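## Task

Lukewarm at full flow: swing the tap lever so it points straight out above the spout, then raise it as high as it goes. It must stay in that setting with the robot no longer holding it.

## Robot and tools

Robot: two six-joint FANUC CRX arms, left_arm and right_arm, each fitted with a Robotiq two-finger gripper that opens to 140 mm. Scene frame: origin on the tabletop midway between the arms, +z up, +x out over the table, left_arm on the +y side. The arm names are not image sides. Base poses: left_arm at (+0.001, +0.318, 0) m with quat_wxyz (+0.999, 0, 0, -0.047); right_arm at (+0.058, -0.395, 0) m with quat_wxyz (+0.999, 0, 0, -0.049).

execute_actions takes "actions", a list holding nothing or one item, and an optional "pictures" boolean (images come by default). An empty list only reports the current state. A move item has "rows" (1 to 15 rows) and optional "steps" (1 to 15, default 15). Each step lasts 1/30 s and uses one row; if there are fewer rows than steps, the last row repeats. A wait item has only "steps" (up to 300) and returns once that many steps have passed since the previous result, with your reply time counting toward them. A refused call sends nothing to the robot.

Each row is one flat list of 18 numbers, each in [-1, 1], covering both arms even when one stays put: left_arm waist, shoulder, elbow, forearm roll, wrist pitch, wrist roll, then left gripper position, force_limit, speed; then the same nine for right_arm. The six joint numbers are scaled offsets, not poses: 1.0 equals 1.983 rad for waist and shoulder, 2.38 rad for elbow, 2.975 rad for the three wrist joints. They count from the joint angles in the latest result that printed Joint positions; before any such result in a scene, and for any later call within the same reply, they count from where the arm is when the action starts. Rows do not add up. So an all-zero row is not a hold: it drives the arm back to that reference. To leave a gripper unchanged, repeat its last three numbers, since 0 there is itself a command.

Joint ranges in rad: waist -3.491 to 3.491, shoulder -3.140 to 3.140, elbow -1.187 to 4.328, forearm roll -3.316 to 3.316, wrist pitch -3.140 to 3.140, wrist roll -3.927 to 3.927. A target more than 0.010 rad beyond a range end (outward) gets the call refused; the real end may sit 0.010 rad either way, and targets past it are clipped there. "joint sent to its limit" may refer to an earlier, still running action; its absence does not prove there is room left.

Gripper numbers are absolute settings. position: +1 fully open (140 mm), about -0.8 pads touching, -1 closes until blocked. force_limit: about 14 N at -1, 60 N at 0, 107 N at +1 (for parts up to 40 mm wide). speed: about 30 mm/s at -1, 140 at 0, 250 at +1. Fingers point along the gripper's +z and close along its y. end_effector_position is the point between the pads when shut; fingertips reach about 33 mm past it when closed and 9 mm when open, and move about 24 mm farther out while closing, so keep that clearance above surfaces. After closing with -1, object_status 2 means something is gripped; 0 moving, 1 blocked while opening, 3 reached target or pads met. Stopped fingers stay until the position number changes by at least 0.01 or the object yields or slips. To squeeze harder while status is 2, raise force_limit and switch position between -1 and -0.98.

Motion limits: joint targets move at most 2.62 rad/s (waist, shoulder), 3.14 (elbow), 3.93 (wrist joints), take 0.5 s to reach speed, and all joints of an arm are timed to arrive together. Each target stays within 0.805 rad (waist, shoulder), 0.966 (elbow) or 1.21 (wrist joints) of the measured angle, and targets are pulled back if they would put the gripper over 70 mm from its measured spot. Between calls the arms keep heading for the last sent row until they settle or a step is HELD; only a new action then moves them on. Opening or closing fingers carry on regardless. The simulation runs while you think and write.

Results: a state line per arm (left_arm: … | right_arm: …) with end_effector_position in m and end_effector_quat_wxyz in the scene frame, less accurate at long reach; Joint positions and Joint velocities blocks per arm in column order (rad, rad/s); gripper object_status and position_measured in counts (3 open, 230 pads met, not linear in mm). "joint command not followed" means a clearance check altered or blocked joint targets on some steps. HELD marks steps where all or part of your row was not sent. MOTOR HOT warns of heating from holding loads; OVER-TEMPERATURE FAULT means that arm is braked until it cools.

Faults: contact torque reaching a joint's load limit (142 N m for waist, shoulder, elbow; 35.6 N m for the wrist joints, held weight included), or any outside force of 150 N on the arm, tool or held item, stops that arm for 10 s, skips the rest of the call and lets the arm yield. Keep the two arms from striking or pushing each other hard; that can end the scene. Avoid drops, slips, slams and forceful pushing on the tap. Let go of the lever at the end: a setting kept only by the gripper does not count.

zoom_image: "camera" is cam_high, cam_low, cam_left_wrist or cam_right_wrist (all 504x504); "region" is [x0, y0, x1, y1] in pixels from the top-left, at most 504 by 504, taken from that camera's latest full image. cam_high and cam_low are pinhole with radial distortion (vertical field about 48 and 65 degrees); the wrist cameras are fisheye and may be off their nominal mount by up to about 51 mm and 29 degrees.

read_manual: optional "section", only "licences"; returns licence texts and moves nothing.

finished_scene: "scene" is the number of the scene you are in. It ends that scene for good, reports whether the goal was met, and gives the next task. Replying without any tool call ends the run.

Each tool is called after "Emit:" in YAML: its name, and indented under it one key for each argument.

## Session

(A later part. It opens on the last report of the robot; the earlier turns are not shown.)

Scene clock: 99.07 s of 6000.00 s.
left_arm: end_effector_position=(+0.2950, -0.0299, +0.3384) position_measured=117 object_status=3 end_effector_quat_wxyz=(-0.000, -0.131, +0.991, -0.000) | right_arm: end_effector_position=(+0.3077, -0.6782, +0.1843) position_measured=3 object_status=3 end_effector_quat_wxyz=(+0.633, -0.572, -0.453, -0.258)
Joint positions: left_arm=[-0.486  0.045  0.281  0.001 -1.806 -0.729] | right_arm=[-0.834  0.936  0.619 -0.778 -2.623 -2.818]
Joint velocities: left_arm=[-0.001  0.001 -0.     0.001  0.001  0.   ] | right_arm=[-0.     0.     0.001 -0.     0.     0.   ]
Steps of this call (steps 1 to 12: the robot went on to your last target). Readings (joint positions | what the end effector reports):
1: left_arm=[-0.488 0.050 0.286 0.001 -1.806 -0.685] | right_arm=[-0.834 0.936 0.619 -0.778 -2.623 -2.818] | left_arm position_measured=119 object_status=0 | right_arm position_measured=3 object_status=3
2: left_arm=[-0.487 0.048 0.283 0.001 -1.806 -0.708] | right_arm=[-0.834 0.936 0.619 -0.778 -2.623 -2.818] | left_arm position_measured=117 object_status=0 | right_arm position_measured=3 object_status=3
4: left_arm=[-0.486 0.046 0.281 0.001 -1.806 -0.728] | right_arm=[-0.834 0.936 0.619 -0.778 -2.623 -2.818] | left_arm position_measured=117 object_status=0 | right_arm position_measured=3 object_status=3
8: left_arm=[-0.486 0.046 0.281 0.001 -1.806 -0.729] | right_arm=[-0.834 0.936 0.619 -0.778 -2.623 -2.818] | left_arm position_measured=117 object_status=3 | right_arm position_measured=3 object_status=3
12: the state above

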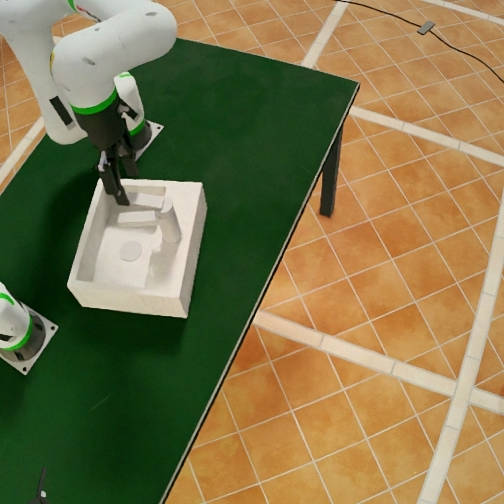

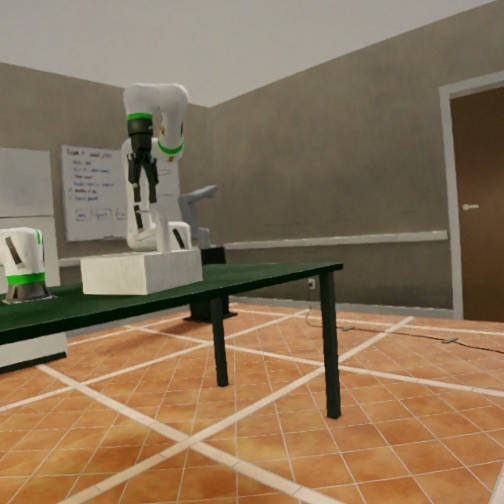

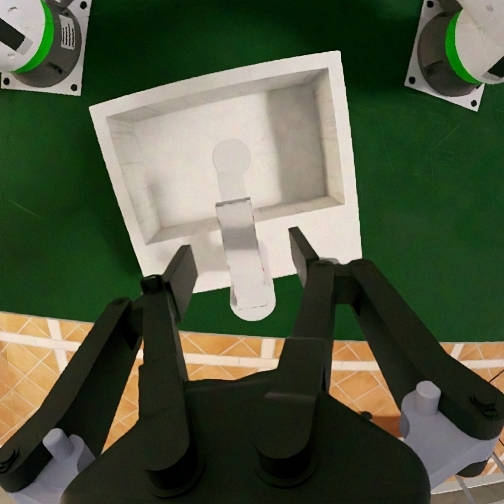

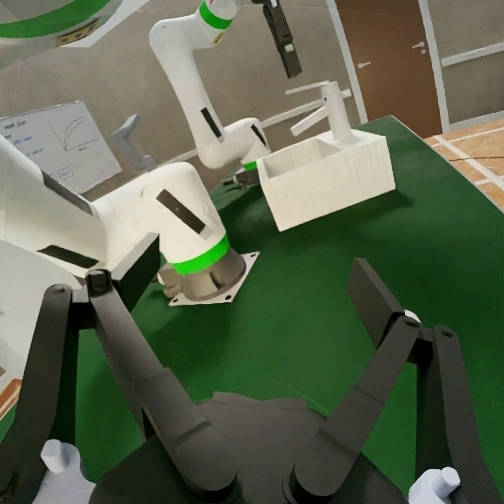

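Emit:
execute_actions:
  actions:
    - {"rows":[[0,-0.011,-0.059,0,0.040,0,0.1,0,0,0,0,0,0,0,0,1,0,0]]}
  pictures: false

Emit:
execute_actions:
  actions:
    - {"rows":[[0,0,0,0,0,0,-1,-0.3,-0.4,0,0,0,0,0,0,1,0,0]]}

Emit:
execute_actions:
  actions:
    - {"rows":[[0.004,0.007,0.03,0,-0.019,0,-1,-0.3,-0.4,0,0,0,0,0,0,1,0,0]]}

Scene clock: 106.33 s of 6000.00 s.
left_arm: end_effector_position=(+0.2951, -0.0299, +0.2886) position_measured=117 object_status=3 end_effector_quat_wxyz=(+0.000, -0.131, +0.991, -0.000) | right_arm: end_effector_position=(+0.3077, -0.6782, +0.1843) position_measured=3 object_status=3 end_effector_quat_wxyz=(+0.633, -0.572, -0.453, -0.258)
Joint positions: left_arm=[-0.486  0.024  0.141  0.    -1.687 -0.729] | right_arm=[-0.834  0.936  0.619 -0.778 -2.623 -2.818]
Joint velocities: left_arm=[ 0.001  0.002 -0.001 -0.     0.001 -0.   ] | right_arm=[ 0.    -0.001 -0.    -0.    -0.    -0.001]
Steps of this call (steps 1 to 30: the robot went on to your last target; steps 31 to 100: nothing new was sent; then 3.43 s passed at rest; steps 101 to 115: all 15 steps of this action). Readings (joint positions | what the end effector reports):
101: left_arm=[-0.486 0.045 0.280 0.001 -1.806 -0.729] | right_arm=[-0.834 0.936 0.619 -0.778 -2.623 -2.818] | left_arm position_measured=117 object_status=3 | right_arm position_measured=3 object_status=3
102: left_arm=[-0.486 0.044 0.276 0.001 -1.802 -0.729] | right_arm=[-0.834 0.936 0.619 -0.778 -2.623 -2.818] | left_arm position_measured=117 object_status=3 | right_arm position_measured=3 object_status=3
104: left_arm=[-0.486 0.040 0.245 0.001 -1.776 -0.729] | right_arm=[-0.834 0.936 0.619 -0.778 -2.623 -2.818] | left_arm position_measured=117 object_status=3 | right_arm position_measured=3 object_status=3
108: left_arm=[-0.486 0.026 0.155 0.000 -1.700 -0.729] | right_arm=[-0.834 0.936 0.619 -0.778 -2.623 -2.818] | left_arm position_measured=117 object_status=3 | right_arm position_measured=3 object_status=3
115: the state above

Scene clock: 106.83 s of 6000.00 s.
left_arm: end_effector_position=(+0.2951, -0.0300, +0.2886) position_measured=187 object_status=0 end_effector_quat_wxyz=(+0.000, -0.131, +0.991, -0.001) | right_arm: end_effector_position=(+0.3077, -0.6782, +0.1843) position_measured=3 object_status=3 end_effector_quat_wxyz=(+0.633, -0.572, -0.453, -0.258)
Joint positions: left_arm=[-0.486  0.024  0.14   0.001 -1.687 -0.729] | right_arm=[-0.834  0.936  0.619 -0.778 -2.623 -2.818]
Joint velocities: left_arm=[-0.     0.    -0.    -0.    -0.001 -0.   ] | right_arm=[ 0.     0.    -0.    -0.    -0.001  0.   ]
Steps of this call (steps 1 to 15: all 15 steps of this action). Readings (joint positions | what the end effector reports):
1: left_arm=[-0.486 0.024 0.140 0.000 -1.687 -0.729] | right_arm=[-0.834 0.936 0.619 -0.778 -2.623 -2.818] | left_arm position_measured=117 object_status=0 | right_arm position_measured=3 object_status=3
2: left_arm=[-0.486 0.024 0.140 0.000 -1.687 -0.729] | right_arm=[-0.834 0.936 0.619 -0.778 -2.623 -2.818] | left_arm position_measured=120 object_status=0 | right_arm position_measured=3 object_status=3
4: left_arm=[-0.486 0.024 0.140 0.000 -1.687 -0.729] | right_arm=[-0.834 0.936 0.619 -0.778 -2.623 -2.818] | left_arm position_measured=130 object_status=0 | right_arm position_measured=3 object_status=3
8: left_arm=[-0.486 0.024 0.140 0.000 -1.687 -0.729] | right_arm=[-0.834 0.936 0.619 -0.778 -2.623 -2.818] | left_arm position_measured=151 object_status=0 | right_arm position_measured=3 object_status=3
15: the state above

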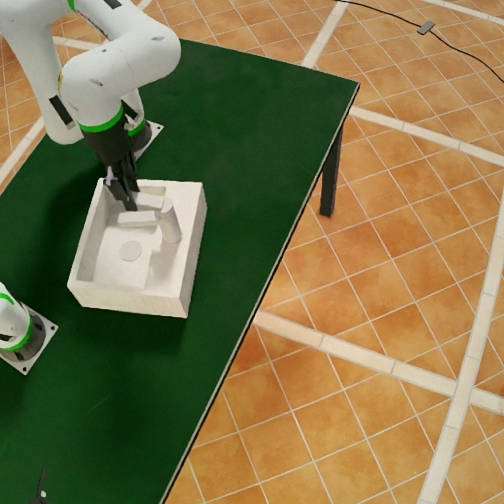

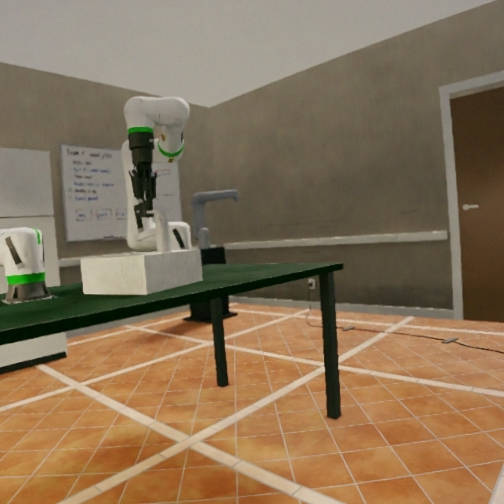

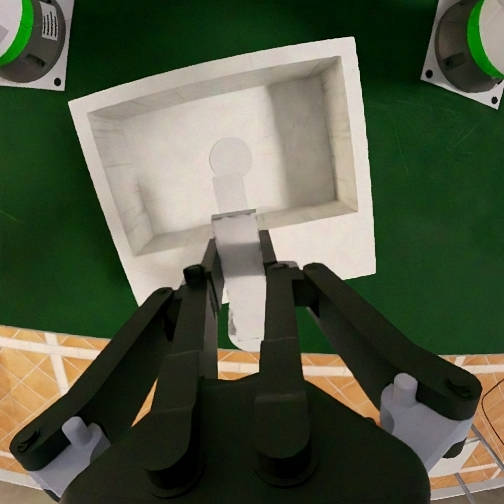

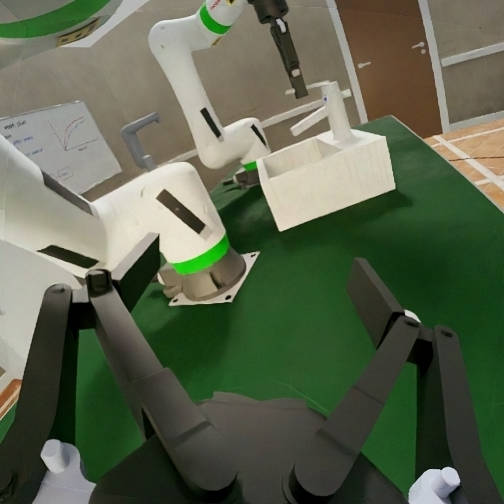

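Scene clock: 107.33 s of 6000.00 s.
left_arm: end_effector_position=(+0.2999, -0.0290, +0.3128) position_measured=188 object_status=2 end_effector_quat_wxyz=(+0.000, -0.135, +0.991, -0.001) | right_arm: end_effector_position=(+0.3077, -0.6782, +0.1843) position_measured=3 object_status=3 end_effector_quat_wxyz=(+0.633, -0.572, -0.453, -0.258)
Joint positions: left_arm=[-0.478  0.038  0.212  0.001 -1.743 -0.729] | right_arm=[-0.834  0.936  0.619 -0.778 -2.623 -2.818]
Joint velocities: left_arm=[ 0.    -0.     0.    -0.    -0.001 -0.001] | right_arm=[ 0.     0.    -0.    -0.    -0.     0.002]
Steps of this call (steps 1 to 15: all 15 steps of this action). Readings (joint positions | what the end effector reports):
1: left_arm=[-0.486 0.024 0.141 0.001 -1.687 -0.729] | right_arm=[-0.834 0.936 0.619 -0.778 -2.623 -2.818] | left_arm position_measured=188 object_status=0 | right_arm position_measured=3 object_status=3
2: left_arm=[-0.485 0.025 0.145 0.001 -1.690 -0.729] | right_arm=[-0.834 0.936 0.619 -0.778 -2.623 -2.818] | left_arm position_measured=188 object_status=0 | right_arm position_measured=3 object_status=3
4: left_arm=[-0.482 0.031 0.174 -0.000 -1.713 -0.729] | right_arm=[-0.834 0.936 0.619 -0.778 -2.623 -2.818] | left_arm position_measured=188 object_status=0 | right_arm position_measured=3 object_status=3
8: left_arm=[-0.478 0.037 0.211 0.000 -1.741 -0.729] | right_arm=[-0.834 0.936 0.619 -0.778 -2.623 -2.818] | left_arm position_measured=188 object_status=2 | right_arm position_measured=3 object_status=3
15: the state above

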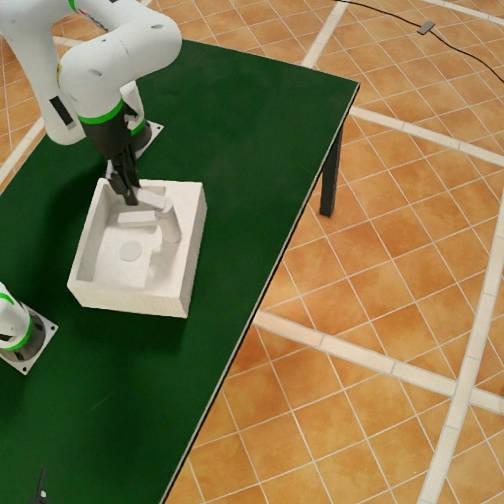

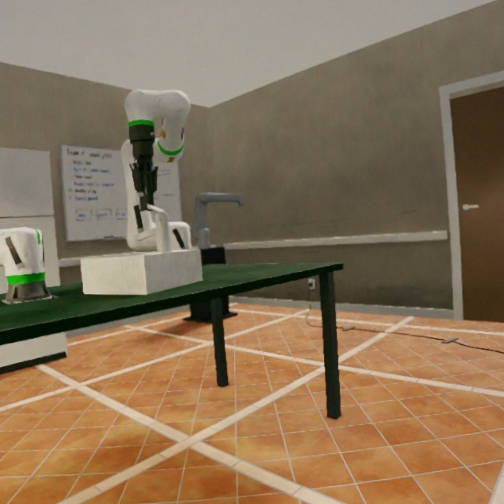

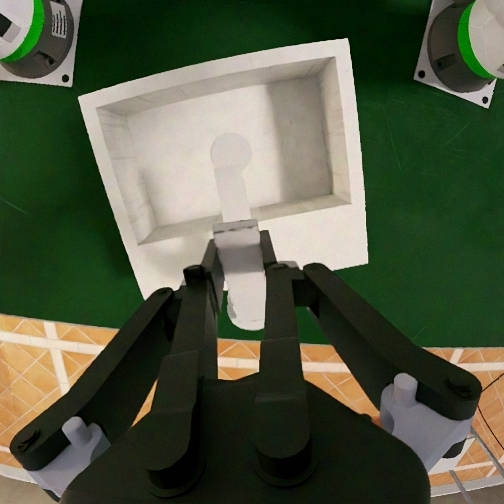

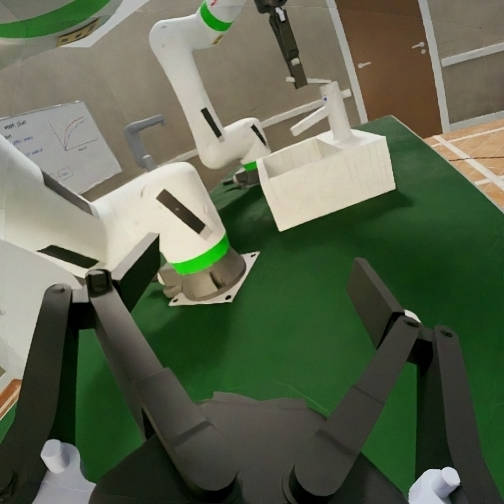

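Works. Continue.

Emit:
execute_actions:
  actions:
    - {"rows":[[0.008,0.011,0.027,0,-0.014,0,-1,-0.3,-0.4,0,0,0,0,0,0,1,0,0]]}

Emit:
zoom_image:
  camera: "cam_right_wrist"
  region: [250,20,390,160]

Scene clock: 112.37 s of 6000.00 s.
left_arm: end_effector_position=(+0.3101, -0.0272, +0.3303) position_measured=189 object_status=2 end_effector_quat_wxyz=(+0.001, -0.143, +0.990, -0.001) | right_arm: end_effector_position=(+0.3077, -0.6782, +0.1843) position_measured=3 object_status=3 end_effector_quat_wxyz=(+0.633, -0.572, -0.453, -0.258)
Joint positions: left_arm=[-0.462  0.059  0.276  0.001 -1.785 -0.729] | right_arm=[-0.834  0.936  0.619 -0.778 -2.623 -2.818]
Joint velocities: left_arm=[ 0.001 -0.001  0.002 -0.    -0.     0.   ] | right_arm=[ 0.     0.001  0.    -0.     0.    -0.002]
Steps of this call (steps 1 to 15: the robot went on to your last target; steps 16 to 90: nothing new was sent; then 1.53 s passed at rest; steps 91 to 105: all 15 steps of this action). Readings (joint positions | what the end effector reports):
91: left_arm=[-0.478 0.037 0.212 0.001 -1.743 -0.729] | right_arm=[-0.834 0.936 0.619 -0.778 -2.623 -2.818] | left_arm position_measured=188 object_status=2 | right_arm position_measured=3 object_status=3
92: left_arm=[-0.477 0.039 0.217 0.001 -1.746 -0.729] | right_arm=[-0.834 0.936 0.619 -0.778 -2.623 -2.818] | left_arm position_measured=188 object_status=2 | right_arm position_measured=3 object_status=3
94: left_arm=[-0.471 0.049 0.244 0.002 -1.767 -0.729] | right_arm=[-0.834 0.936 0.619 -0.778 -2.623 -2.818] | left_arm position_measured=188 object_status=2 | right_arm position_measured=3 object_status=3
98: left_arm=[-0.463 0.059 0.275 0.001 -1.785 -0.729] | right_arm=[-0.834 0.936 0.619 -0.778 -2.623 -2.818] | left_arm position_measured=189 object_status=2 | right_arm position_measured=3 object_status=3
105: the state above

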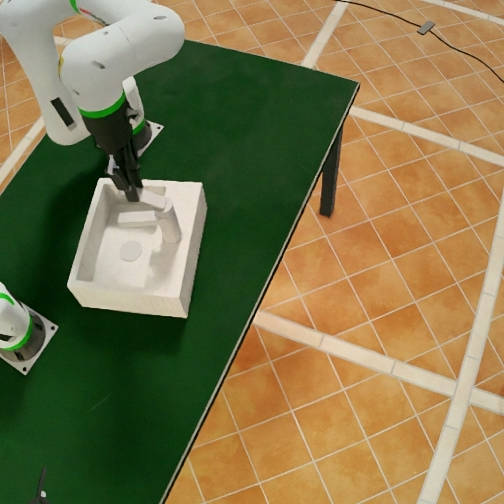

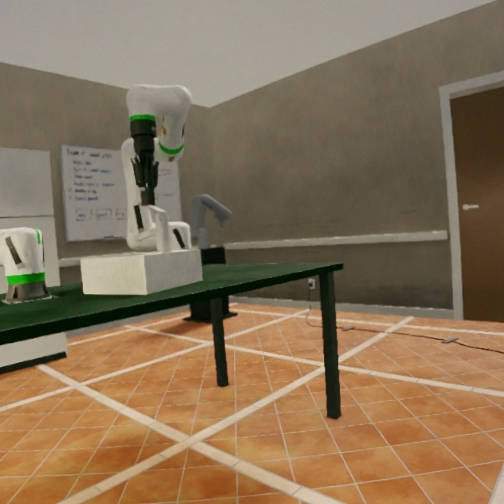

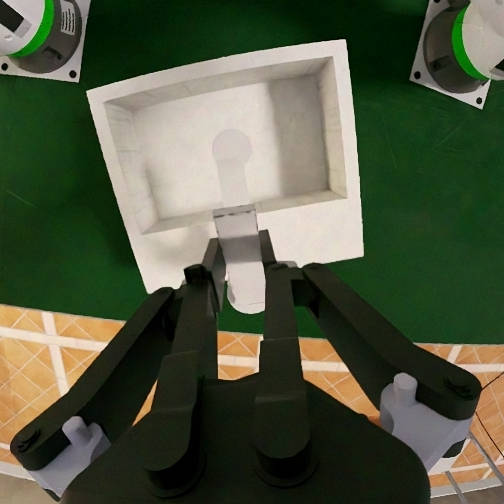

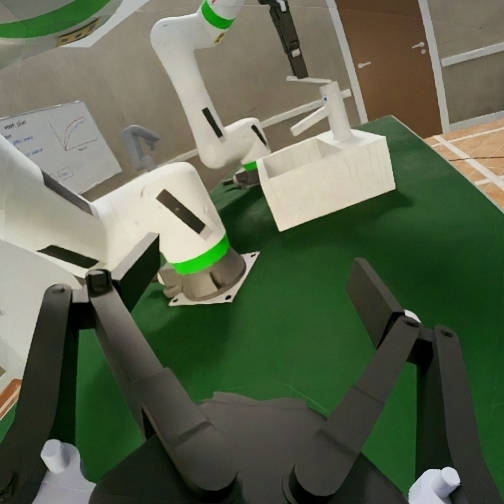

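Region (250, 20, 390, 160) of cam_right_wrist's 504x504 image, scaled by 3.600, with more detail than that image has.

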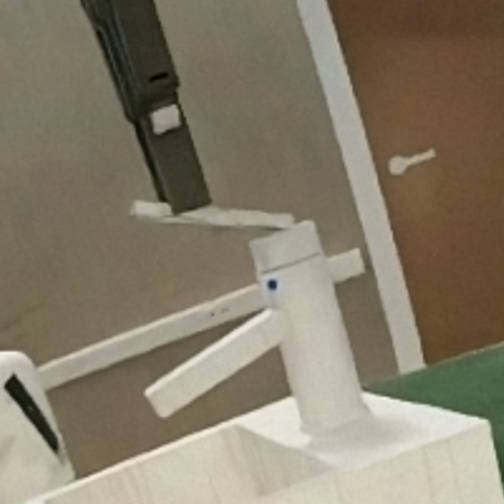

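It hit its stop and the fingers slid. Release and lift.

Emit:
execute_actions:
  actions:
    - {"rows":[[0,0,0,0,0,0,0.1,-0.3,0,0,0,0,0,0,0,1,0,0],[0,0,0,0,0,0,0.1,-0.3,0,0,0,0,0,0,0,1,0,0],[0,0,0,0,0,0,0.1,-0.3,0,0,0,0,0,0,0,1,0,0],[0,0,0,0,0,0,0.1,-0.3,0,0,0,0,0,0,0,1,0,0],[0,0.01,0.05,0,-0.033,0,0.1,-0.3,0,0,0,0,0,0,0,1,0,0]]}

Emit:
zoom_image:
  camera: "cam_left_wrist"
  region: [150,110,350,340]

Scene clock: 119.37 s of 6000.00 s.
left_arm: end_effector_position=(+0.3078, -0.0257, +0.3707) position_measured=117 object_status=0 end_effector_quat_wxyz=(+0.001, -0.143, +0.990, -0.001) | right_arm: end_effector_position=(+0.3077, -0.6782, +0.1843) position_measured=3 object_status=3 end_effector_quat_wxyz=(+0.633, -0.572, -0.453, -0.258)
Joint positions: left_arm=[-0.462  0.079  0.395  0.001 -1.883 -0.729] | right_arm=[-0.834  0.936  0.619 -0.778 -2.623 -2.818]
Joint velocities: left_arm=[-0.002  0.002  0.005  0.    -0.007  0.   ] | right_arm=[ 0.     0.001 -0.     0.     0.    -0.001]
Steps of this call (steps 1 to 15: the robot went on to your last target; steps 16 to 90: nothing new was sent; then 3.50 s passed at rest; steps 91 to 105: all 15 steps of this action). Readings (joint positions | what the end effector reports):
91: left_arm=[-0.462 0.059 0.276 0.001 -1.785 -0.729] | right_arm=[-0.834 0.936 0.619 -0.778 -2.623 -2.818] | left_arm position_measured=189 object_status=0 | right_arm position_measured=3 object_status=3
92: left_arm=[-0.462 0.059 0.277 -0.000 -1.784 -0.729] | right_arm=[-0.834 0.936 0.619 -0.778 -2.623 -2.818] | left_arm position_measured=189 object_status=0 | right_arm position_measured=3 object_status=3
94: left_arm=[-0.461 0.059 0.277 -0.000 -1.784 -0.729] | right_arm=[-0.834 0.936 0.619 -0.778 -2.623 -2.818] | left_arm position_measured=169 object_status=0 | right_arm position_measured=3 object_status=3
98: left_arm=[-0.461 0.066 0.312 0.001 -1.814 -0.729] | right_arm=[-0.834 0.936 0.619 -0.778 -2.623 -2.818] | left_arm position_measured=139 object_status=0 | right_arm position_measured=3 object_status=3
105: the state above

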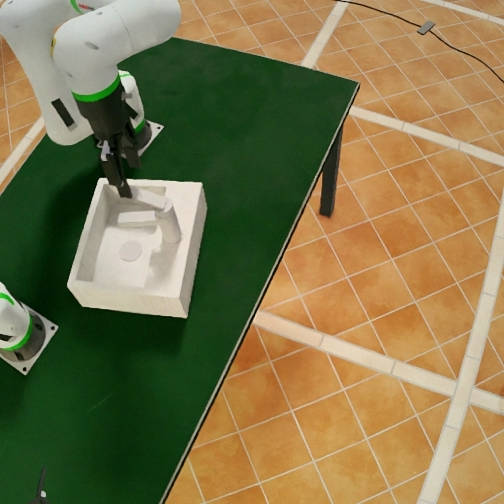

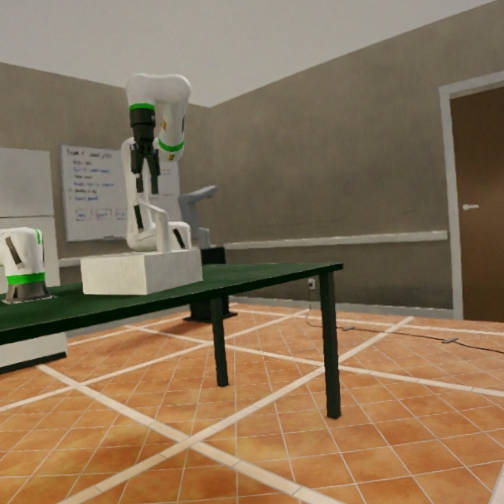

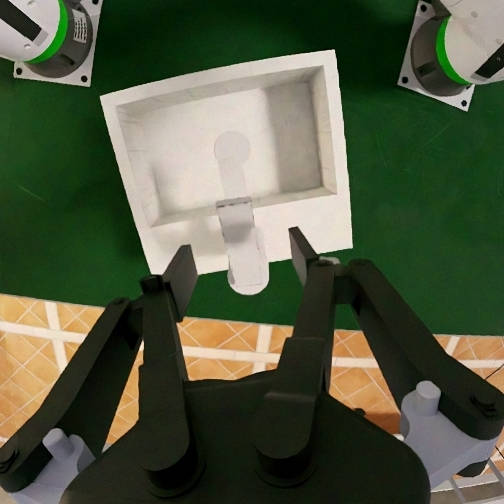

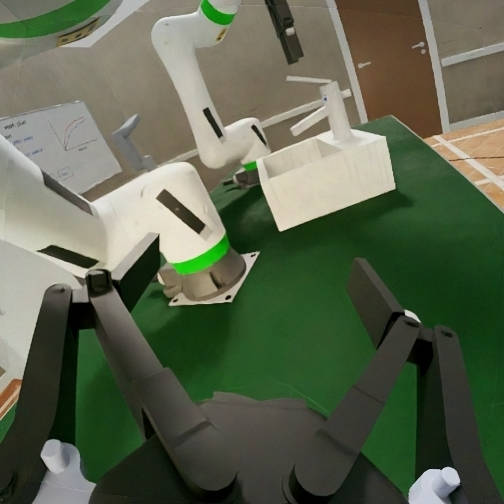

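Region (150, 110, 350, 340) of cam_left_wrist's 504x504 image, scaled by 2.191, with more detail than that image has; it fills the left 438 columns of this view, and the rest is white.

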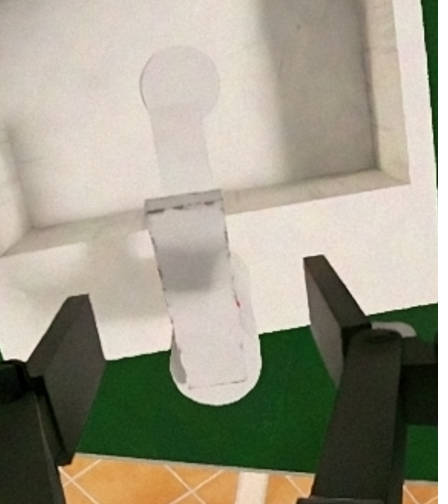

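Emit:
finished_scene:
  scene: 1

The scene is finished: the task was done.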